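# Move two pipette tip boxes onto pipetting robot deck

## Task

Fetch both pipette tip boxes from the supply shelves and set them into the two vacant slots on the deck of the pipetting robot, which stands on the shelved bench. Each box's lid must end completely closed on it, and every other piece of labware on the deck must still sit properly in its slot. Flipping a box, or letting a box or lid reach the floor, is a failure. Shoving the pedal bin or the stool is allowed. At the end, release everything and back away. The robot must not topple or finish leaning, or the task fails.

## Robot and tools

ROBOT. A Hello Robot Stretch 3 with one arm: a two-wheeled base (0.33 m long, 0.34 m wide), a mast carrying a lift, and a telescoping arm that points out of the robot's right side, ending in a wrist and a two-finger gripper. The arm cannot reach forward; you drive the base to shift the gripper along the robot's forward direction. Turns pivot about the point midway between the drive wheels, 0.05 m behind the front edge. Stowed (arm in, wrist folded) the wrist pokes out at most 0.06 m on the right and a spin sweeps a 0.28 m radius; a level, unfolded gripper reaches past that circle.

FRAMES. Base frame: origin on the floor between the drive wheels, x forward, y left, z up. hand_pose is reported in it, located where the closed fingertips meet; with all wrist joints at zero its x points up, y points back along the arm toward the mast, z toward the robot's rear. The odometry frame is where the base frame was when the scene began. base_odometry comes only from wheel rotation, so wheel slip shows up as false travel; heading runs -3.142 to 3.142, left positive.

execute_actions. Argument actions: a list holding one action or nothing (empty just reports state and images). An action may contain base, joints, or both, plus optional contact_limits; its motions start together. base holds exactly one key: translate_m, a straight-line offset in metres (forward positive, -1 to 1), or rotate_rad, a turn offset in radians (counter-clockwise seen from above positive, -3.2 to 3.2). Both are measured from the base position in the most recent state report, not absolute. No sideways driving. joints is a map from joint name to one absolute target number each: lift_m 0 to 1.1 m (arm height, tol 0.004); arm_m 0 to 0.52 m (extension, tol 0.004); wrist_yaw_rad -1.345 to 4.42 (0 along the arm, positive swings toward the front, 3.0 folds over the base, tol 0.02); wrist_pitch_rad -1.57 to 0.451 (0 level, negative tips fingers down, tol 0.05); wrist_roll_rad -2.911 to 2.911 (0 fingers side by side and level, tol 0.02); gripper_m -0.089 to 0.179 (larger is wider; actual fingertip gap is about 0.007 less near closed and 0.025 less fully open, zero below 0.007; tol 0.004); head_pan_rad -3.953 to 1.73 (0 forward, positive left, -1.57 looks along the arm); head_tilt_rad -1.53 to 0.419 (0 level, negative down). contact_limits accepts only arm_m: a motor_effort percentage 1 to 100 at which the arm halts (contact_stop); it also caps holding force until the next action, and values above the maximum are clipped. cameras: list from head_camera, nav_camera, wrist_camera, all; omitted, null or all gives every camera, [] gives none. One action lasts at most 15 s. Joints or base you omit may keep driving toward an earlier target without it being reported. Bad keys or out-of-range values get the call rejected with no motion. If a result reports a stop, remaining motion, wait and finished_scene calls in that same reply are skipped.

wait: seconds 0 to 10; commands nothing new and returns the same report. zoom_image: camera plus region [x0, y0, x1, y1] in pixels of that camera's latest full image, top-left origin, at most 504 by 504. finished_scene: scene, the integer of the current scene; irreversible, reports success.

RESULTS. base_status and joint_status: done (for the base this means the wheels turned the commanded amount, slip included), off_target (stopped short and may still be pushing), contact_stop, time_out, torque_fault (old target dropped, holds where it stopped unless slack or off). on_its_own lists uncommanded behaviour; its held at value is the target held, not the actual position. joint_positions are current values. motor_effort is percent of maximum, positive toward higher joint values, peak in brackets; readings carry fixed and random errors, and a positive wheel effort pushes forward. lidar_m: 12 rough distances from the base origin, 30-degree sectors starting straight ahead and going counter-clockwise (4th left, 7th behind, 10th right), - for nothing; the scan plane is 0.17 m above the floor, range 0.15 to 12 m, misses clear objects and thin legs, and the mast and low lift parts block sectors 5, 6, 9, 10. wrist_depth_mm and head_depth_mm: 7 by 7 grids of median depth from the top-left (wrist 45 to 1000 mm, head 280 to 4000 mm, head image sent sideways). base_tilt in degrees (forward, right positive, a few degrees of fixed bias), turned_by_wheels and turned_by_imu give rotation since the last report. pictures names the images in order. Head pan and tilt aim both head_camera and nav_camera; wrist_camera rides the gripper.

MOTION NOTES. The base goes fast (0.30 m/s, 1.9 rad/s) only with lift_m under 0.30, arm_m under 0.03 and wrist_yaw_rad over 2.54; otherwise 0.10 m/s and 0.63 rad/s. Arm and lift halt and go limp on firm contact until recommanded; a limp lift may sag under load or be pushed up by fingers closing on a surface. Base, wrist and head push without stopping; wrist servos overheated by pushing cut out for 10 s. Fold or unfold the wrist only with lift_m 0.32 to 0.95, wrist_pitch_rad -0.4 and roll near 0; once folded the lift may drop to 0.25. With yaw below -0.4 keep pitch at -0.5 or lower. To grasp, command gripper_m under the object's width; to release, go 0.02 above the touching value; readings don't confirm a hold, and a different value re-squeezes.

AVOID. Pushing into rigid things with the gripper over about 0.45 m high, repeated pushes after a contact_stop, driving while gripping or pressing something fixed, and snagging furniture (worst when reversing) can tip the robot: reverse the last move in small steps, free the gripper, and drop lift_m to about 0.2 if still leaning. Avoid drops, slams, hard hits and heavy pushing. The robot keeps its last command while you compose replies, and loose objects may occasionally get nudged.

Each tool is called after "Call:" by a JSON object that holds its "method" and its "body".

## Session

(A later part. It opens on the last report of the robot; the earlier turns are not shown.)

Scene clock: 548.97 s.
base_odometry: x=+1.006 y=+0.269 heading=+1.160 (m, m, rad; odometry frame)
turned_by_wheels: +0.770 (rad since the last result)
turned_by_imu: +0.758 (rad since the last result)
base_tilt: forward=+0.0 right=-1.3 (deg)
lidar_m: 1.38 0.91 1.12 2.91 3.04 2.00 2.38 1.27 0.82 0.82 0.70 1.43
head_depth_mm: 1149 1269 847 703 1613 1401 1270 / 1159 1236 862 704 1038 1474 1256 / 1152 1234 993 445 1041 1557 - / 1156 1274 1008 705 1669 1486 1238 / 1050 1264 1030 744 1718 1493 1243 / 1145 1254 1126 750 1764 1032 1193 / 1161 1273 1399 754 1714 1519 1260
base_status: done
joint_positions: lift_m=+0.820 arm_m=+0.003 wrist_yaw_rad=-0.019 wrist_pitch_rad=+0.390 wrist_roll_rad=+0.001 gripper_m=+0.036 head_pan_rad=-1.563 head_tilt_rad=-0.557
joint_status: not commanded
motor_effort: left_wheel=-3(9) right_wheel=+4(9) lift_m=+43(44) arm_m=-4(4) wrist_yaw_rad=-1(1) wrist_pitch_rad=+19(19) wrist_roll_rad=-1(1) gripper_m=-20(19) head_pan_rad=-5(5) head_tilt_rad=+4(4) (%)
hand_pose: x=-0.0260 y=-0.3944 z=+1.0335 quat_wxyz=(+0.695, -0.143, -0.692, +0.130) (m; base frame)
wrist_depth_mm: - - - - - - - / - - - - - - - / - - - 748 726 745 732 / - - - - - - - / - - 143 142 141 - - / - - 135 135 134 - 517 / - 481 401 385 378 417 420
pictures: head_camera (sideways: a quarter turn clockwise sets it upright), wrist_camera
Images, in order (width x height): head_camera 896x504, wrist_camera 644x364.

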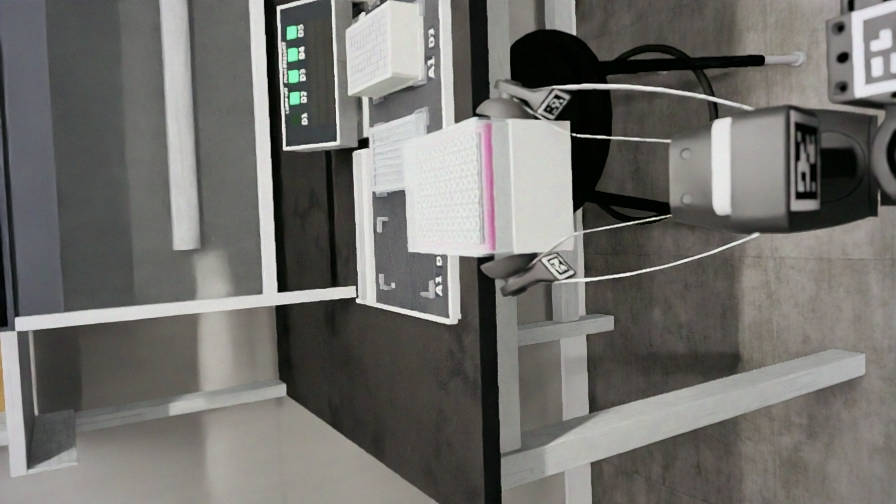

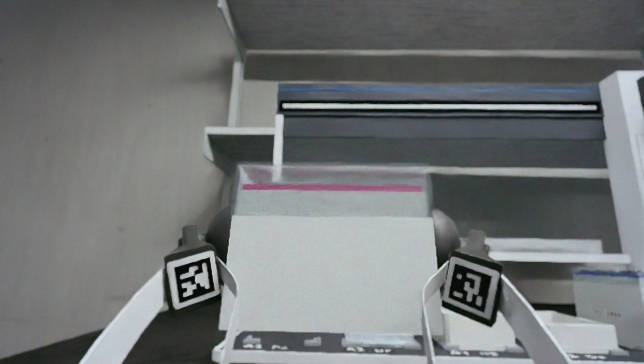

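Call:
{"method": "execute_actions", "body": {"actions": [{"base":{"translate_m":0.053},"joints":{"arm_m":0.312,"lift_m":0.79,"wrist_yaw_rad":-0.035},"contact_limits":{"arm_m":12}}], "cameras": ["wrist_camera","head_camera"]}}

Call:
{"method": "zoom_image", "body": {"camera": "head_camera", "region": [280,110,480,310]}}

Scene clock: 559.60 s.
base_odometry: x=+1.027 y=+0.317 heading=+1.160 (m, m, rad; odometry frame)
turned_by_wheels: +0.000 (rad since the last result)
turned_by_imu: -0.001 (rad since the last result)
base_tilt: forward=+0.0 right=-1.3 (deg)
lidar_m: 1.32 0.87 1.04 2.91 3.03 2.05 2.43 1.31 0.84 0.82 0.68 1.37
head_depth_mm: 1153 1267 846 705 1140 - 1217 / 1157 1235 873 723 - 1420 1225 / 1157 1235 874 744 1657 1424 1232 / 786 1259 983 730 1718 1482 1238 / 1156 1278 1109 749 1734 1499 1192 / 1116 1258 1348 749 857 1395 1249 / 1158 1278 1412 1522 1784 1505 1260
base_status: done
joint_positions: lift_m=+0.790 arm_m=+0.312 wrist_yaw_rad=-0.034 wrist_pitch_rad=+0.390 wrist_roll_rad=+0.001 gripper_m=+0.036 head_pan_rad=-1.563 head_tilt_rad=-0.557
joint_status: all done
motor_effort: left_wheel=-3(5) right_wheel=+4(9) lift_m=+31(39) arm_m=+2(2) wrist_yaw_rad=-2(4) wrist_pitch_rad=+19(19) wrist_roll_rad=-1(1) gripper_m=-20(20) head_pan_rad=-5(5) head_tilt_rad=+4(4) (%)
contact_limits: arm_m 12 (drawing in: default 21, maximum 33; extending or still: default 26, maximum 43)
hand_pose: x=-0.0297 y=-0.7027 z=+1.0040 quat_wxyz=(+0.696, -0.148, -0.691, +0.125) (m; base frame)
wrist_depth_mm: - - - 457 458 455 454 / 961 940 669 652 665 644 630 / 939 919 917 914 895 900 898 / 875 887 866 891 867 872 868 / 850 830 142 141 141 779 779 / 840 815 135 134 134 328 315 / 351 361 289 256 261 299 253
pictures: head_camera (sideways: a quarter turn clockwise sets it upright), wrist_camera
Images, in order (width x height): head_camera 896x504, wrist_camera 644x364.

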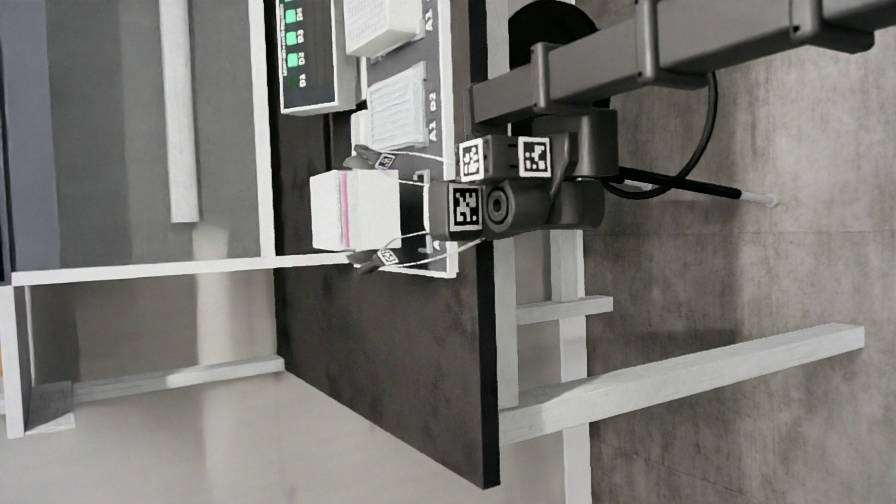

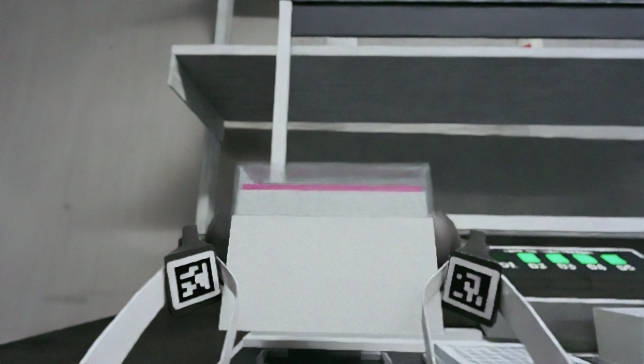

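Region (280, 110, 480, 310) of head_camera's 896x504 image, scaled by 2.520, with more detail than that image has.

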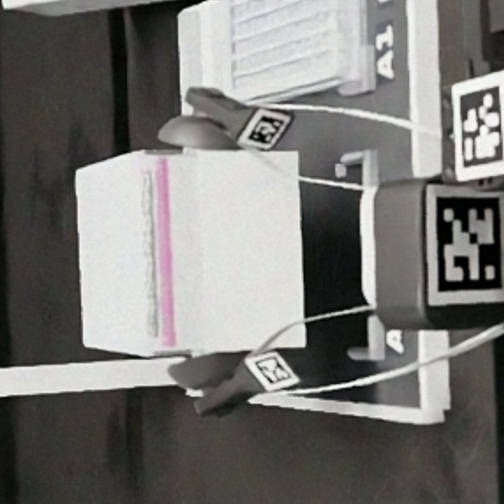

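Call:
{"method": "execute_actions", "body": {"actions": [{"base":{"translate_m":0.002},"joints":{"wrist_pitch_rad":0.3,"arm_m":0.306}}], "cameras": ["wrist_camera","head_camera"]}}

Call:
{"method": "zoom_image", "body": {"camera": "head_camera", "region": [280,110,480,310]}}

Scene clock: 567.87 s.
base_odometry: x=+1.028 y=+0.319 heading=+1.160 (m, m, rad; odometry frame)
turned_by_wheels: +0.000 (rad since the last result)
turned_by_imu: -0.001 (rad since the last result)
base_tilt: forward=+0.0 right=-1.3 (deg)
lidar_m: 1.32 0.87 1.03 2.91 3.03 2.05 2.43 1.32 0.84 0.82 0.68 1.37
head_depth_mm: 1156 1270 848 706 1132 - 1215 / 1150 1236 873 719 - 1416 1219 / 1159 1233 1001 704 - 1417 1226 / 783 1265 1017 731 1727 1477 1238 / 1160 1281 1102 749 1746 1482 1187 / 1116 1253 1360 753 859 1395 1253 / 1160 1273 1426 1530 1780 1511 1249
base_status: done
joint_positions: lift_m=+0.790 arm_m=+0.306 wrist_yaw_rad=-0.034 wrist_pitch_rad=+0.288 wrist_roll_rad=+0.001 gripper_m=+0.036 head_pan_rad=-1.563 head_tilt_rad=-0.557
joint_status: all done
motor_effort: left_wheel=-3(4) right_wheel=+3(10) lift_m=+30(31) arm_m=-3(4) wrist_yaw_rad=-1(1) wrist_pitch_rad=+5(20) wrist_roll_rad=+0(1) gripper_m=-19(20) head_pan_rad=-5(5) head_tilt_rad=+4(4) (%)
hand_pose: x=-0.0300 y=-0.7036 z=+0.9786 quat_wxyz=(+0.702, -0.113, -0.698, +0.089) (m; base frame)
wrist_depth_mm: 894 909 622 606 600 592 590 / 899 884 796 816 823 827 805 / 865 871 885 865 878 900 888 / 878 856 848 159 761 862 863 / 839 847 142 141 140 340 337 / 832 449 136 134 134 309 257 / 223 224 178 167 168 184 205
pictures: head_camera (sideways: a quarter turn clockwise sets it upright), wrist_camera
Images, in order (width x height): head_camera 896x504, wrist_camera 644x364.

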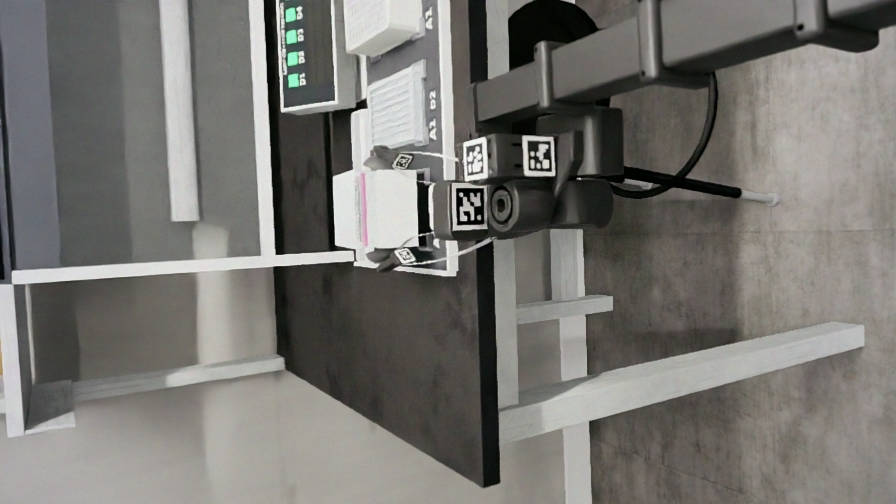

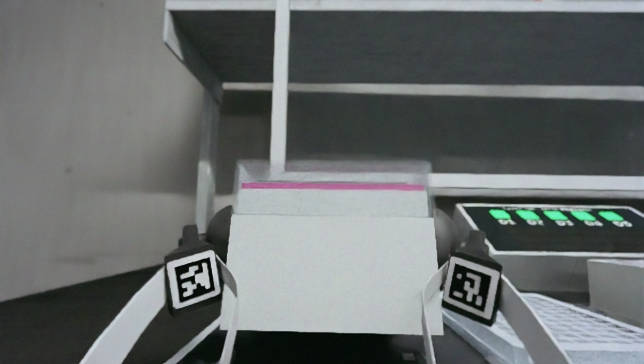

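Region (280, 110, 480, 310) of head_camera's 896x504 image, scaled by 2.520, with more detail than that image has.

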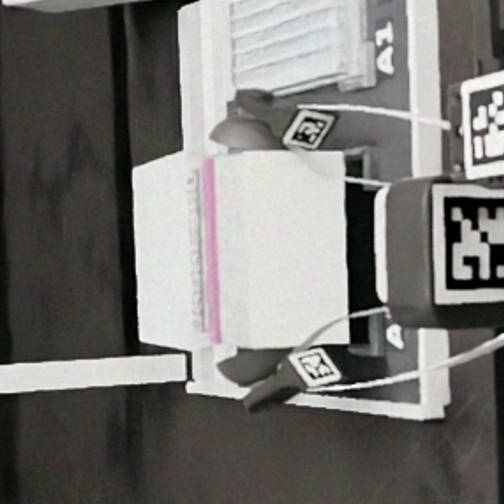

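Call:
{"method": "execute_actions", "body": {"actions": [{"base":{"translate_m":0.002},"joints":{"wrist_pitch_rad":0.22,"lift_m":0.803}}], "cameras": []}}

Call:
{"method": "execute_actions", "body": {"actions": [{"joints":{"arm_m":0.32},"contact_limits":{"arm_m":8}}], "cameras": ["wrist_camera","head_camera"]}}

Call:
{"method": "zoom_image", "body": {"camera": "head_camera", "region": [280,110,480,310]}}

Scene clock: 576.43 s.
base_odometry: x=+1.029 y=+0.321 heading=+1.160 (m, m, rad; odometry frame)
turned_by_wheels: +0.000 (rad since the last result)
turned_by_imu: -0.001 (rad since the last result)
base_tilt: forward=+0.0 right=-1.3 (deg)
lidar_m: 1.32 0.86 1.03 2.91 3.02 2.05 2.44 1.32 0.84 0.82 0.68 1.36
head_depth_mm: 1160 1268 848 707 1097 - 1192 / 1154 1237 873 732 1655 1445 1221 / 1150 1242 1000 714 - 1422 1222 / 783 1251 1014 705 1713 1477 1229 / 1166 1275 1093 749 1740 1493 1188 / 1111 1262 1357 755 855 1389 1246 / 1166 1269 1413 1520 1772 1519 1264
base_status: done
joint_positions: lift_m=+0.803 arm_m=+0.306 wrist_yaw_rad=-0.038 wrist_pitch_rad=+0.234 wrist_roll_rad=+0.000 gripper_m=+0.036 head_pan_rad=-1.563 head_tilt_rad=-0.557
joint_status: all done
motor_effort: left_wheel=-3(7) right_wheel=+3(9) lift_m=+40(44) arm_m=+0(3) wrist_yaw_rad=+3(5) wrist_pitch_rad=-6(9) wrist_roll_rad=-1(0) gripper_m=-20(21) head_pan_rad=-4(4) head_tilt_rad=+4(4) (%)
hand_pose: x=-0.0311 y=-0.7055 z=+0.9776 quat_wxyz=(+0.704, -0.096, -0.700, +0.069) (m; base frame)
wrist_depth_mm: 879 873 655 652 643 637 639 / 891 896 859 868 898 879 871 / 870 858 851 889 895 871 858 / 871 868 856 157 389 775 793 / 837 837 141 140 139 324 322 / 350 371 135 134 134 310 257 / 214 218 176 165 168 189 199
pictures: none
No camera images: the call's "cameras" was empty. Leave "cameras" out to get every camera's image.

Scene clock: 577.23 s.
base_odometry: x=+1.029 y=+0.321 heading=+1.160 (m, m, rad; odometry frame)
turned_by_wheels: +0.000 (rad since the last result)
turned_by_imu: +0.000 (rad since the last result)
base_tilt: forward=+0.0 right=-1.4 (deg)
lidar_m: 1.32 0.86 1.04 2.91 3.04 2.06 2.44 1.32 0.84 0.82 0.67 1.37
head_depth_mm: 1161 1277 846 706 1101 - 1203 / 1152 1243 874 731 1653 1442 1220 / 1159 1244 997 715 1664 1418 1228 / 784 1245 1021 717 1733 1478 1229 / 1160 1271 1100 749 1739 1499 1185 / 1111 1255 1356 750 853 1396 1246 / 1162 1280 1431 1519 1787 1512 1258
base_status: not commanded
joint_positions: lift_m=+0.803 arm_m=+0.308 wrist_yaw_rad=-0.038 wrist_pitch_rad=+0.242 wrist_roll_rad=-0.004 gripper_m=+0.036 head_pan_rad=-1.563 head_tilt_rad=-0.556
joint_status: arm_m contact_stop (moved +0.002 of +0.014)
on_its_own: arm_m is slack since a contact_stop, until your next command for it (your +0.320 is given up)
motor_effort: left_wheel=-2(3) right_wheel=-1(3) lift_m=+38(40) arm_m=+0(9) wrist_yaw_rad=+3(4) wrist_pitch_rad=-9(16) wrist_roll_rad=+1(1) gripper_m=-21(20) head_pan_rad=-5(4) head_tilt_rad=+4(4) (%)
contact_limits: arm_m 8 (drawing in: default 21, maximum 33; extending or still: default 26, maximum 43)
hand_pose: x=-0.0310 y=-0.7076 z=+0.9796 quat_wxyz=(+0.705, -0.098, -0.699, +0.072) (m; base frame)
wrist_depth_mm: 908 897 639 649 642 631 620 / 867 893 832 869 880 868 867 / 880 846 862 874 861 862 867 / 845 853 849 151 393 401 385 / 856 851 142 141 139 329 324 / 383 390 135 134 133 311 257 / 220 223 181 170 173 189 206
pictures: head_camera (sideways: a quarter turn clockwise sets it upright), wrist_camera
Images, in order (width x height): head_camera 896x504, wrist_camera 644x364.

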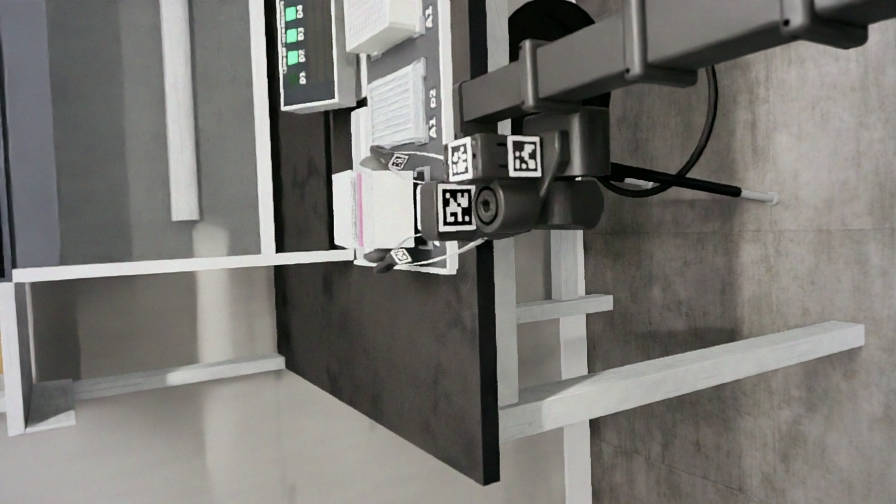

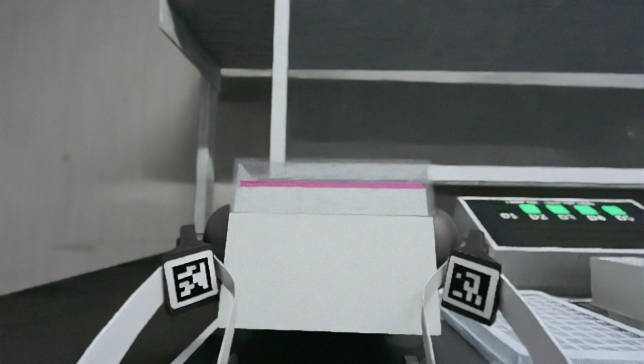

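Region (280, 110, 480, 310) of head_camera's 896x504 image, scaled by 2.520, with more detail than that image has.

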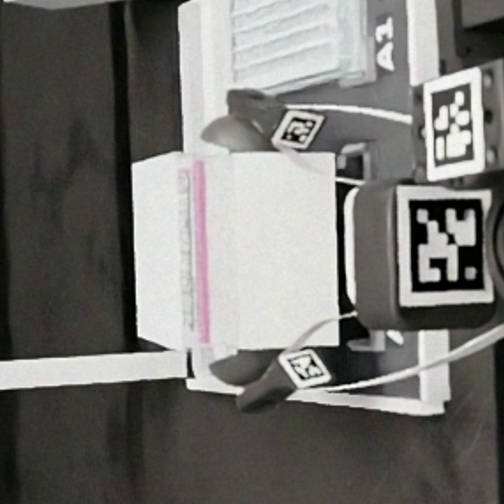

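Call:
{"method": "execute_actions", "body": {"actions": [{"joints":{"wrist_pitch_rad":0.17,"arm_m":0.299}}], "cameras": ["wrist_camera","head_camera"]}}

Call:
{"method": "zoom_image", "body": {"camera": "head_camera", "region": [280,110,480,310]}}

Scene clock: 586.40 s.
base_odometry: x=+1.029 y=+0.321 heading=+1.160 (m, m, rad; odometry frame)
turned_by_wheels: +0.000 (rad since the last result)
turned_by_imu: +0.000 (rad since the last result)
base_tilt: forward=+0.0 right=-1.3 (deg)
lidar_m: 1.32 0.86 1.04 2.92 3.03 2.05 2.43 1.32 0.84 0.82 0.68 1.36
head_depth_mm: 1154 1270 847 707 1103 - 1200 / 1160 1239 873 721 - 1444 1223 / 1152 1239 992 702 - 1435 1222 / 781 1248 1017 707 1713 1498 1237 / 1165 1273 1099 750 1724 1501 1190 / 1110 1257 1360 751 855 1389 1248 / 1156 1270 1425 1522 1771 1515 1260
base_status: not commanded
joint_positions: lift_m=+0.803 arm_m=+0.299 wrist_yaw_rad=-0.035 wrist_pitch_rad=+0.162 wrist_roll_rad=-0.004 gripper_m=+0.036 head_pan_rad=-1.563 head_tilt_rad=-0.556
joint_status: all done
motor_effort: left_wheel=-2(2) right_wheel=+0(0) lift_m=+38(38) arm_m=-3(4) wrist_yaw_rad=+0(3) wrist_pitch_rad=+4(10) wrist_roll_rad=+1(1) gripper_m=-20(20) head_pan_rad=-5(5) head_tilt_rad=+5(4) (%)
hand_pose: x=-0.0304 y=-0.7008 z=+0.9591 quat_wxyz=(+0.707, -0.069, -0.702, +0.044) (m; base frame)
wrist_depth_mm: 843 890 762 755 773 743 754 / 861 839 864 873 849 850 885 / 850 879 874 848 847 873 855 / 852 836 854 149 843 355 354 / 852 482 138 137 135 322 273 / 245 260 136 135 134 249 228 / 168 155 136 135 134 143 150
pictures: head_camera (sideways: a quarter turn clockwise sets it upright), wrist_camera
Images, in order (width x height): head_camera 896x504, wrist_camera 644x364.

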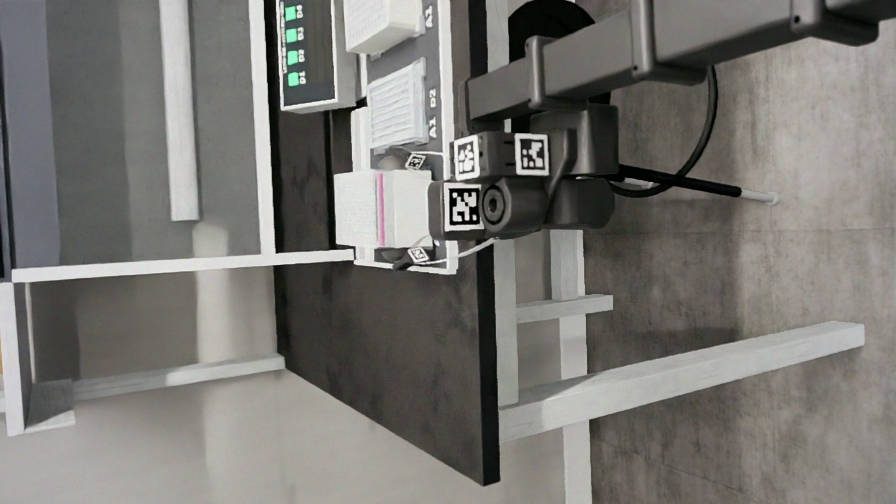

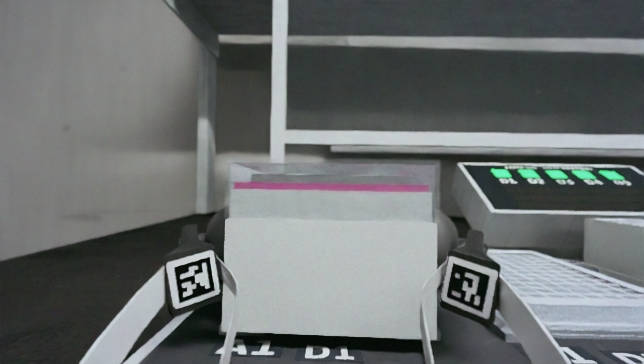

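Region (280, 110, 480, 310) of head_camera's 896x504 image, scaled by 2.520, with more detail than that image has.

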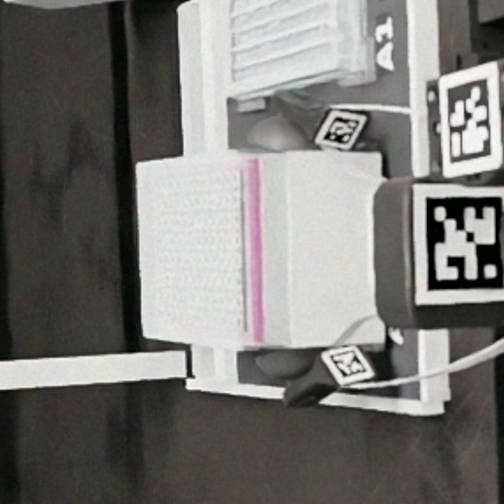

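Call:
{"method": "execute_actions", "body": {"actions": [{"base":{"translate_m":-0.005},"joints":{"wrist_yaw_rad":-0.01,"lift_m":0.807,"arm_m":0.295}}], "cameras": []}}

Call:
{"method": "execute_actions", "body": {"actions": [{"joints":{"arm_m":0.32},"contact_limits":{"arm_m":8}}], "cameras": ["wrist_camera","head_camera"]}}

Call:
{"method": "zoom_image", "body": {"camera": "head_camera", "region": [280,110,480,310]}}

Scene clock: 602.70 s.
base_odometry: x=+1.027 y=+0.316 heading=+1.160 (m, m, rad; odometry frame)
turned_by_wheels: +0.000 (rad since the last result)
turned_by_imu: -0.001 (rad since the last result)
base_tilt: forward=+0.0 right=-1.3 (deg)
lidar_m: 1.33 0.87 1.04 2.90 3.03 2.05 2.43 1.31 0.84 0.82 0.68 1.37
head_depth_mm: 1148 1268 847 706 1121 - 1203 / 1149 1233 874 737 - 1450 1217 / 1161 1228 993 700 - 1430 1225 / 771 1259 1008 706 1724 1491 1230 / 1160 1270 1107 750 1727 1485 1189 / 1118 1255 1354 754 857 1391 1251 / 1157 1277 1420 1516 1763 1521 1259
base_status: done
joint_positions: lift_m=+0.807 arm_m=+0.295 wrist_yaw_rad=-0.012 wrist_pitch_rad=+0.151 wrist_roll_rad=-0.004 gripper_m=+0.036 head_pan_rad=-1.563 head_tilt_rad=-0.556
joint_status: all done
motor_effort: left_wheel=-2(7) right_wheel=+2(5) lift_m=+43(43) arm_m=-4(6) wrist_yaw_rad=+2(7) wrist_pitch_rad=+9(9) wrist_roll_rad=+1(1) gripper_m=-20(21) head_pan_rad=-4(4) head_tilt_rad=+4(4) (%)
hand_pose: x=-0.0245 y=-0.6972 z=+0.9601 quat_wxyz=(+0.707, -0.057, -0.703, +0.049) (m; base frame)
wrist_depth_mm: 894 878 773 771 758 770 746 / 862 859 821 846 838 848 832 / 860 877 897 857 848 818 842 / 904 881 874 148 873 352 350 / 889 466 138 136 135 322 305 / 246 258 137 135 133 250 228 / 169 158 138 135 133 145 153
pictures: none
No camera images: the call's "cameras" was empty. Leave "cameras" out to get every camera's image.

Scene clock: 603.83 s.
base_odometry: x=+1.027 y=+0.316 heading=+1.160 (m, m, rad; odometry frame)
turned_by_wheels: +0.000 (rad since the last result)
turned_by_imu: +0.000 (rad since the last result)
base_tilt: forward=+0.0 right=-1.3 (deg)
lidar_m: 1.33 0.87 1.04 2.91 3.04 2.05 2.43 1.32 0.84 0.82 0.68 1.37
head_depth_mm: 1156 1279 850 708 1101 - 1196 / 1153 1232 869 754 1648 1448 1220 / 1162 1241 993 726 1661 1437 1221 / 774 1262 956 725 1713 1487 1239 / 1163 1274 1106 752 1746 1490 1188 / 1125 1264 1364 753 855 1383 1237 / 1156 1274 1432 1511 1774 1514 1251
base_status: not commanded
joint_positions: lift_m=+0.807 arm_m=+0.319 wrist_yaw_rad=-0.012 wrist_pitch_rad=+0.158 wrist_roll_rad=-0.003 gripper_m=+0.036 head_pan_rad=-1.563 head_tilt_rad=-0.556
joint_status: all done
motor_effort: left_wheel=-3(3) right_wheel=+5(5) lift_m=+42(43) arm_m=+6(8) wrist_yaw_rad=+2(2) wrist_pitch_rad=+6(9) wrist_roll_rad=+1(1) gripper_m=-20(20) head_pan_rad=-4(5) head_tilt_rad=+4(4) (%)
contact_limits: arm_m 8 (drawing in: default 21, maximum 33; extending or still: default 26, maximum 43)
hand_pose: x=-0.0245 y=-0.7211 z=+0.9621 quat_wxyz=(+0.706, -0.060, -0.703, +0.051) (m; base frame)
wrist_depth_mm: 865 840 761 737 773 746 737 / 856 835 832 843 834 809 815 / 845 864 853 825 843 817 821 / 829 859 783 149 832 346 334 / 850 552 138 137 135 298 288 / 256 273 136 135 133 253 233 / 175 165 136 136 137 146 157
pictures: head_camera (sideways: a quarter turn clockwise sets it upright), wrist_camera
Images, in order (width x height): head_camera 896x504, wrist_camera 644x364.

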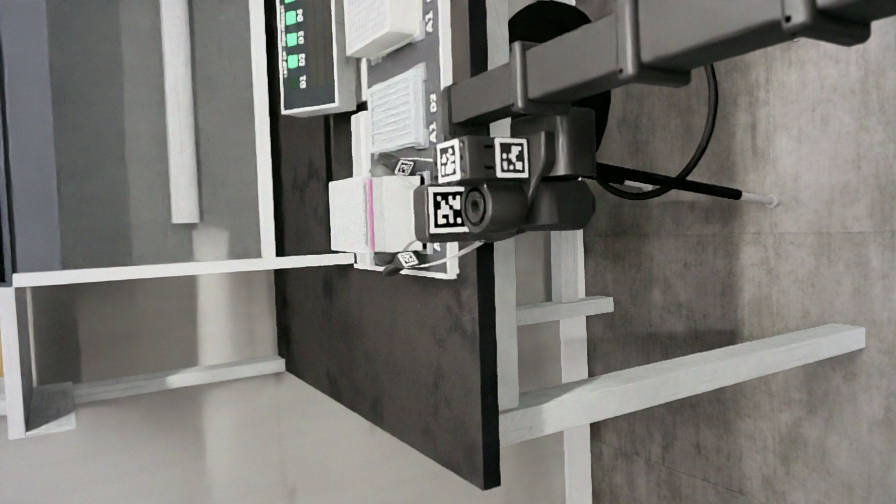

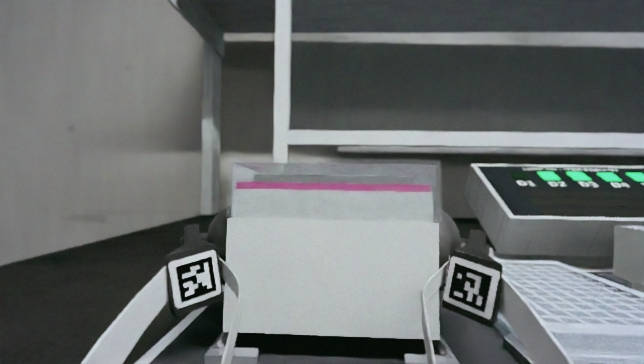

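Region (280, 110, 480, 310) of head_camera's 896x504 image, scaled by 2.520, with more detail than that image has.

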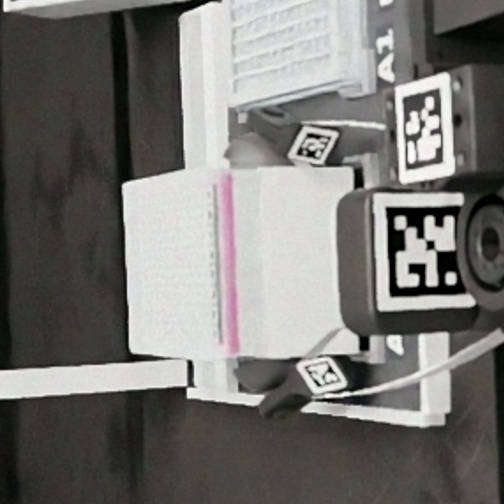

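In. Lower the front.

Call:
{"method": "execute_actions", "body": {"actions": [{"joints":{"wrist_pitch_rad":0.13,"arm_m":0.316}}], "cameras": ["wrist_camera"]}}

Call:
{"method": "execute_actions", "body": {"actions": [{"joints":{"gripper_m":0.112,"wrist_pitch_rad":0.15}}], "cameras": []}}

Call:
{"method": "execute_actions", "body": {"actions": [{"joints":{"arm_m":0.1,"lift_m":0.811}}], "cameras": ["wrist_camera"]}}

Call:
{"method": "execute_actions", "body": {"actions": [{"base":{"translate_m":0.1},"joints":{"arm_m":0.003,"lift_m":0.7,"head_pan_rad":-1.9}}], "cameras": ["head_camera"]}}

Call:
{"method": "zoom_image", "body": {"camera": "head_camera", "region": [280,200,520,440]}}

Scene clock: 612.87 s.
base_odometry: x=+1.027 y=+0.316 heading=+1.160 (m, m, rad; odometry frame)
turned_by_wheels: +0.000 (rad since the last result)
turned_by_imu: +0.000 (rad since the last result)
base_tilt: forward=+0.0 right=-1.3 (deg)
lidar_m: 1.33 0.87 1.04 2.91 3.04 2.05 2.43 1.31 0.84 0.82 0.68 1.37
head_depth_mm: 1154 1263 850 704 1100 - 1204 / 1158 1231 872 753 1650 1444 1217 / 1152 1235 996 727 1644 1429 1223 / 774 1256 1010 725 1723 1480 1234 / 1154 1276 1103 749 1741 1496 1189 / 1113 1253 1357 754 856 1385 1247 / 1166 1278 1434 1521 1779 1509 1257
base_status: not commanded
joint_positions: lift_m=+0.807 arm_m=+0.316 wrist_yaw_rad=-0.012 wrist_pitch_rad=+0.119 wrist_roll_rad=-0.003 gripper_m=+0.036 head_pan_rad=-1.563 head_tilt_rad=-0.556
joint_status: all done
motor_effort: left_wheel=-3(3) right_wheel=+5(5) lift_m=+41(41) arm_m=-3(4) wrist_yaw_rad=+2(2) wrist_pitch_rad=+5(5) wrist_roll_rad=+1(1) gripper_m=-20(20) head_pan_rad=-4(5) head_tilt_rad=+4(4) (%)
hand_pose: x=-0.0245 y=-0.7184 z=+0.9520 quat_wxyz=(+0.707, -0.046, -0.704, +0.038) (m; base frame)
wrist_depth_mm: 844 841 830 824 809 791 809 / 849 847 849 817 817 813 801 / 850 856 835 824 818 377 361 / 880 845 812 144 806 322 306 / 872 384 136 135 133 301 290 / 219 230 136 135 134 216 200 / 154 132 133 134 131 128 138
pictures: wrist_camera
Images, in order (width x height): wrist_camera 644x364.

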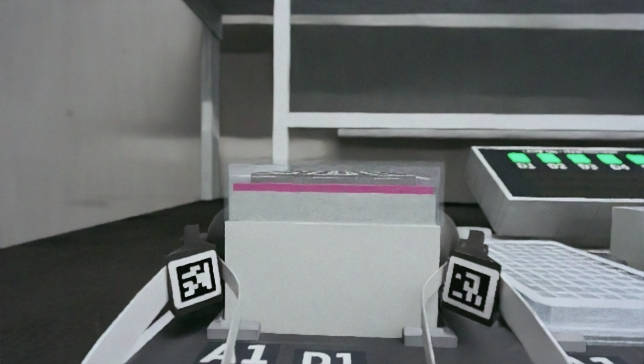

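Scene clock: 614.13 s.
base_odometry: x=+1.027 y=+0.316 heading=+1.160 (m, m, rad; odometry frame)
turned_by_wheels: +0.000 (rad since the last result)
turned_by_imu: +0.000 (rad since the last result)
base_tilt: forward=+0.0 right=-1.3 (deg)
lidar_m: 1.32 0.87 1.04 2.92 3.05 2.05 2.44 1.32 0.84 0.82 0.68 1.37
head_depth_mm: 1148 1267 846 705 1103 - 1201 / 1152 1241 873 752 1650 1450 1216 / 1159 1235 990 725 1656 1416 1231 / 769 1259 1003 722 1723 1484 1238 / 1162 1280 1103 748 1723 1492 1189 / 1116 1261 1355 752 859 1386 1250 / 1169 1285 1418 1514 1763 1531 1262
base_status: not commanded
joint_positions: lift_m=+0.807 arm_m=+0.316 wrist_yaw_rad=-0.012 wrist_pitch_rad=+0.126 wrist_roll_rad=-0.003 gripper_m=+0.112 head_pan_rad=-1.563 head_tilt_rad=-0.556
joint_status: all done
motor_effort: left_wheel=-3(3) right_wheel=+4(5) lift_m=+42(41) arm_m=-2(3) wrist_yaw_rad=+2(2) wrist_pitch_rad=+11(17) wrist_roll_rad=+1(1) gripper_m=+0(82) head_pan_rad=-4(4) head_tilt_rad=+4(4) (%)
hand_pose: x=-0.0245 y=-0.7183 z=+0.9538 quat_wxyz=(+0.707, -0.048, -0.704, +0.040) (m; base frame)
wrist_depth_mm: 834 840 779 819 823 811 804 / 846 837 839 844 804 815 813 / 858 864 822 786 786 364 738 / 850 844 795 144 822 327 313 / 850 400 137 136 134 301 291 / 225 246 136 135 134 - 204 / 162 141 131 135 130 131 140
pictures: none
No camera images: the call's "cameras" was empty. Leave "cameras" out to get every camera's image.

Scene clock: 616.97 s.
base_odometry: x=+1.027 y=+0.316 heading=+1.160 (m, m, rad; odometry frame)
turned_by_wheels: +0.000 (rad since the last result)
turned_by_imu: +0.000 (rad since the last result)
base_tilt: forward=+0.0 right=-1.3 (deg)
lidar_m: 1.33 0.87 1.04 2.91 3.04 2.05 2.43 1.31 0.84 0.82 0.68 1.37
head_depth_mm: 1153 1265 851 711 1101 - - / 1153 1237 872 720 1106 - - / 1162 1238 996 710 1156 - 1159 / 774 1255 1012 723 1696 1472 1237 / 1163 1276 1100 746 1729 1480 1185 / 1115 1264 1356 752 858 1386 1251 / 1153 1284 1427 1529 1778 1501 1262
base_status: not commanded
joint_positions: lift_m=+0.811 arm_m=+0.100 wrist_yaw_rad=-0.011 wrist_pitch_rad=+0.126 wrist_roll_rad=-0.003 gripper_m=+0.112 head_pan_rad=-1.563 head_tilt_rad=-0.556
joint_status: all done
motor_effort: left_wheel=-3(3) right_wheel=+4(4) lift_m=+42(44) arm_m=-4(2) wrist_yaw_rad=+2(3) wrist_pitch_rad=+11(11) wrist_roll_rad=+1(1) gripper_m=+0(0) head_pan_rad=-5(5) head_tilt_rad=+4(4) (%)
hand_pose: x=-0.0243 y=-0.5025 z=+0.9577 quat_wxyz=(+0.707, -0.048, -0.704, +0.040) (m; base frame)
wrist_depth_mm: - - 821 812 814 808 810 / - - - - - - - / - - - - - - - / - - - 352 876 515 - / - 430 434 347 382 342 333 / 284 287 278 275 274 - 265 / 317 324 321 313 312 309 304
pictures: wrist_camera
Images, in order (width x height): wrist_camera 644x364.

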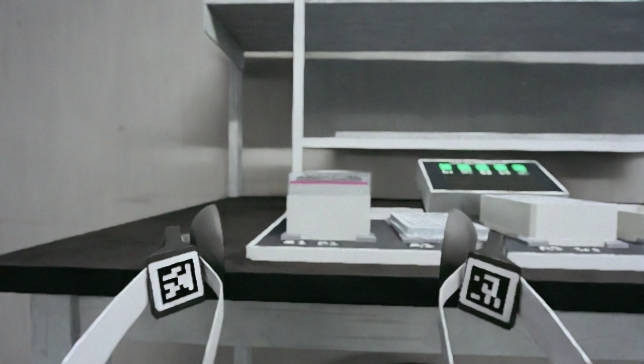

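Scene clock: 619.37 s.
base_odometry: x=+1.066 y=+0.408 heading=+1.160 (m, m, rad; odometry frame)
turned_by_wheels: +0.000 (rad since the last result)
turned_by_imu: +0.000 (rad since the last result)
base_tilt: forward=+0.0 right=-1.3 (deg)
lidar_m: 1.23 0.79 0.90 2.91 3.03 2.14 2.50 1.40 0.88 0.65 1.47 1.27
head_depth_mm: 1360 1420 879 843 1790 1450 1208 / 1303 1421 945 800 1774 1421 1223 / 1264 1367 915 788 1162 1437 1226 / 1221 1327 916 770 1180 1424 1261 / 774 1267 1041 716 1691 1492 1314 / 750 1227 1042 735 1660 1549 1219 / 1090 1217 1148 756 1510 879 1224
base_status: done
joint_positions: lift_m=+0.700 arm_m=+0.003 wrist_yaw_rad=-0.011 wrist_pitch_rad=+0.126 wrist_roll_rad=-0.003 gripper_m=+0.112 head_pan_rad=-1.893 head_tilt_rad=-0.556
joint_status: all done
motor_effort: left_wheel=-2(4) right_wheel=+2(8) lift_m=+29(37) arm_m=-4(4) wrist_yaw_rad=+1(1) wrist_pitch_rad=+11(11) wrist_roll_rad=+1(1) gripper_m=+0(0) head_pan_rad=-5(39) head_tilt_rad=+4(4) (%)
hand_pose: x=-0.0243 y=-0.4055 z=+0.8472 quat_wxyz=(+0.707, -0.048, -0.704, +0.040) (m; base frame)
wrist_depth_mm: - - - - - - - / - - - - - - - / - - - - 436 583 429 / - - 415 412 403 393 393 / - - - - - - - / - - - - - - - / - - - - 707 631 -
pictures: head_camera (sideways: a quarter turn clockwise sets it upright)
Images, in order (width x height): head_camera 896x504.

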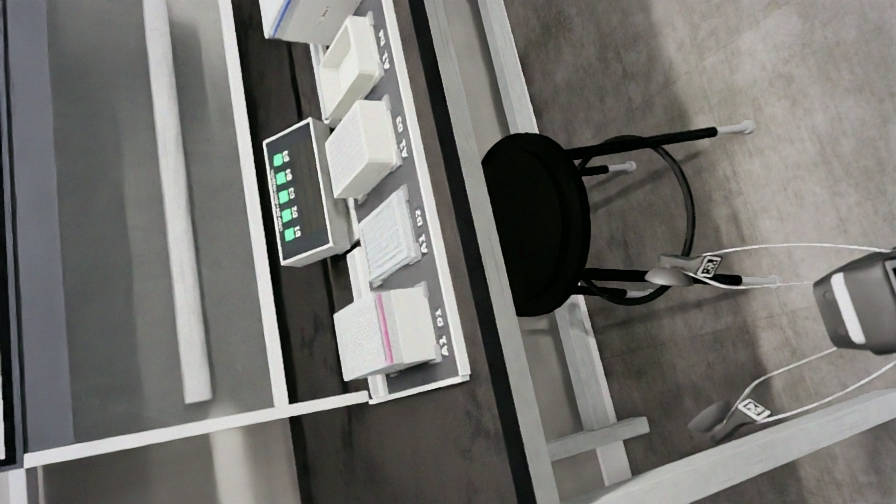

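Region (280, 200, 520, 440) of head_camera's 896x504 image, scaled by 2.100, with more detail than that image has.

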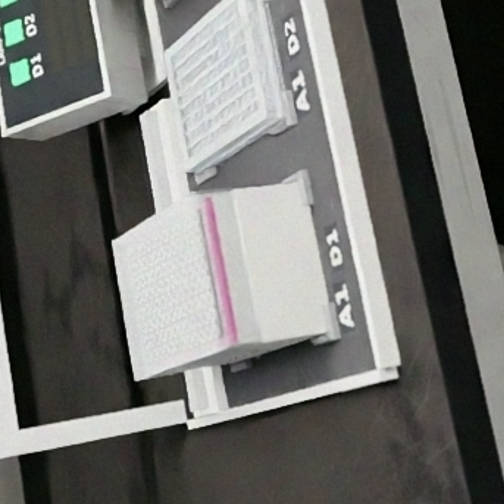

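Call:
{"method": "finished_scene", "body": {"scene": 1}}

The scene is finished: the task was done.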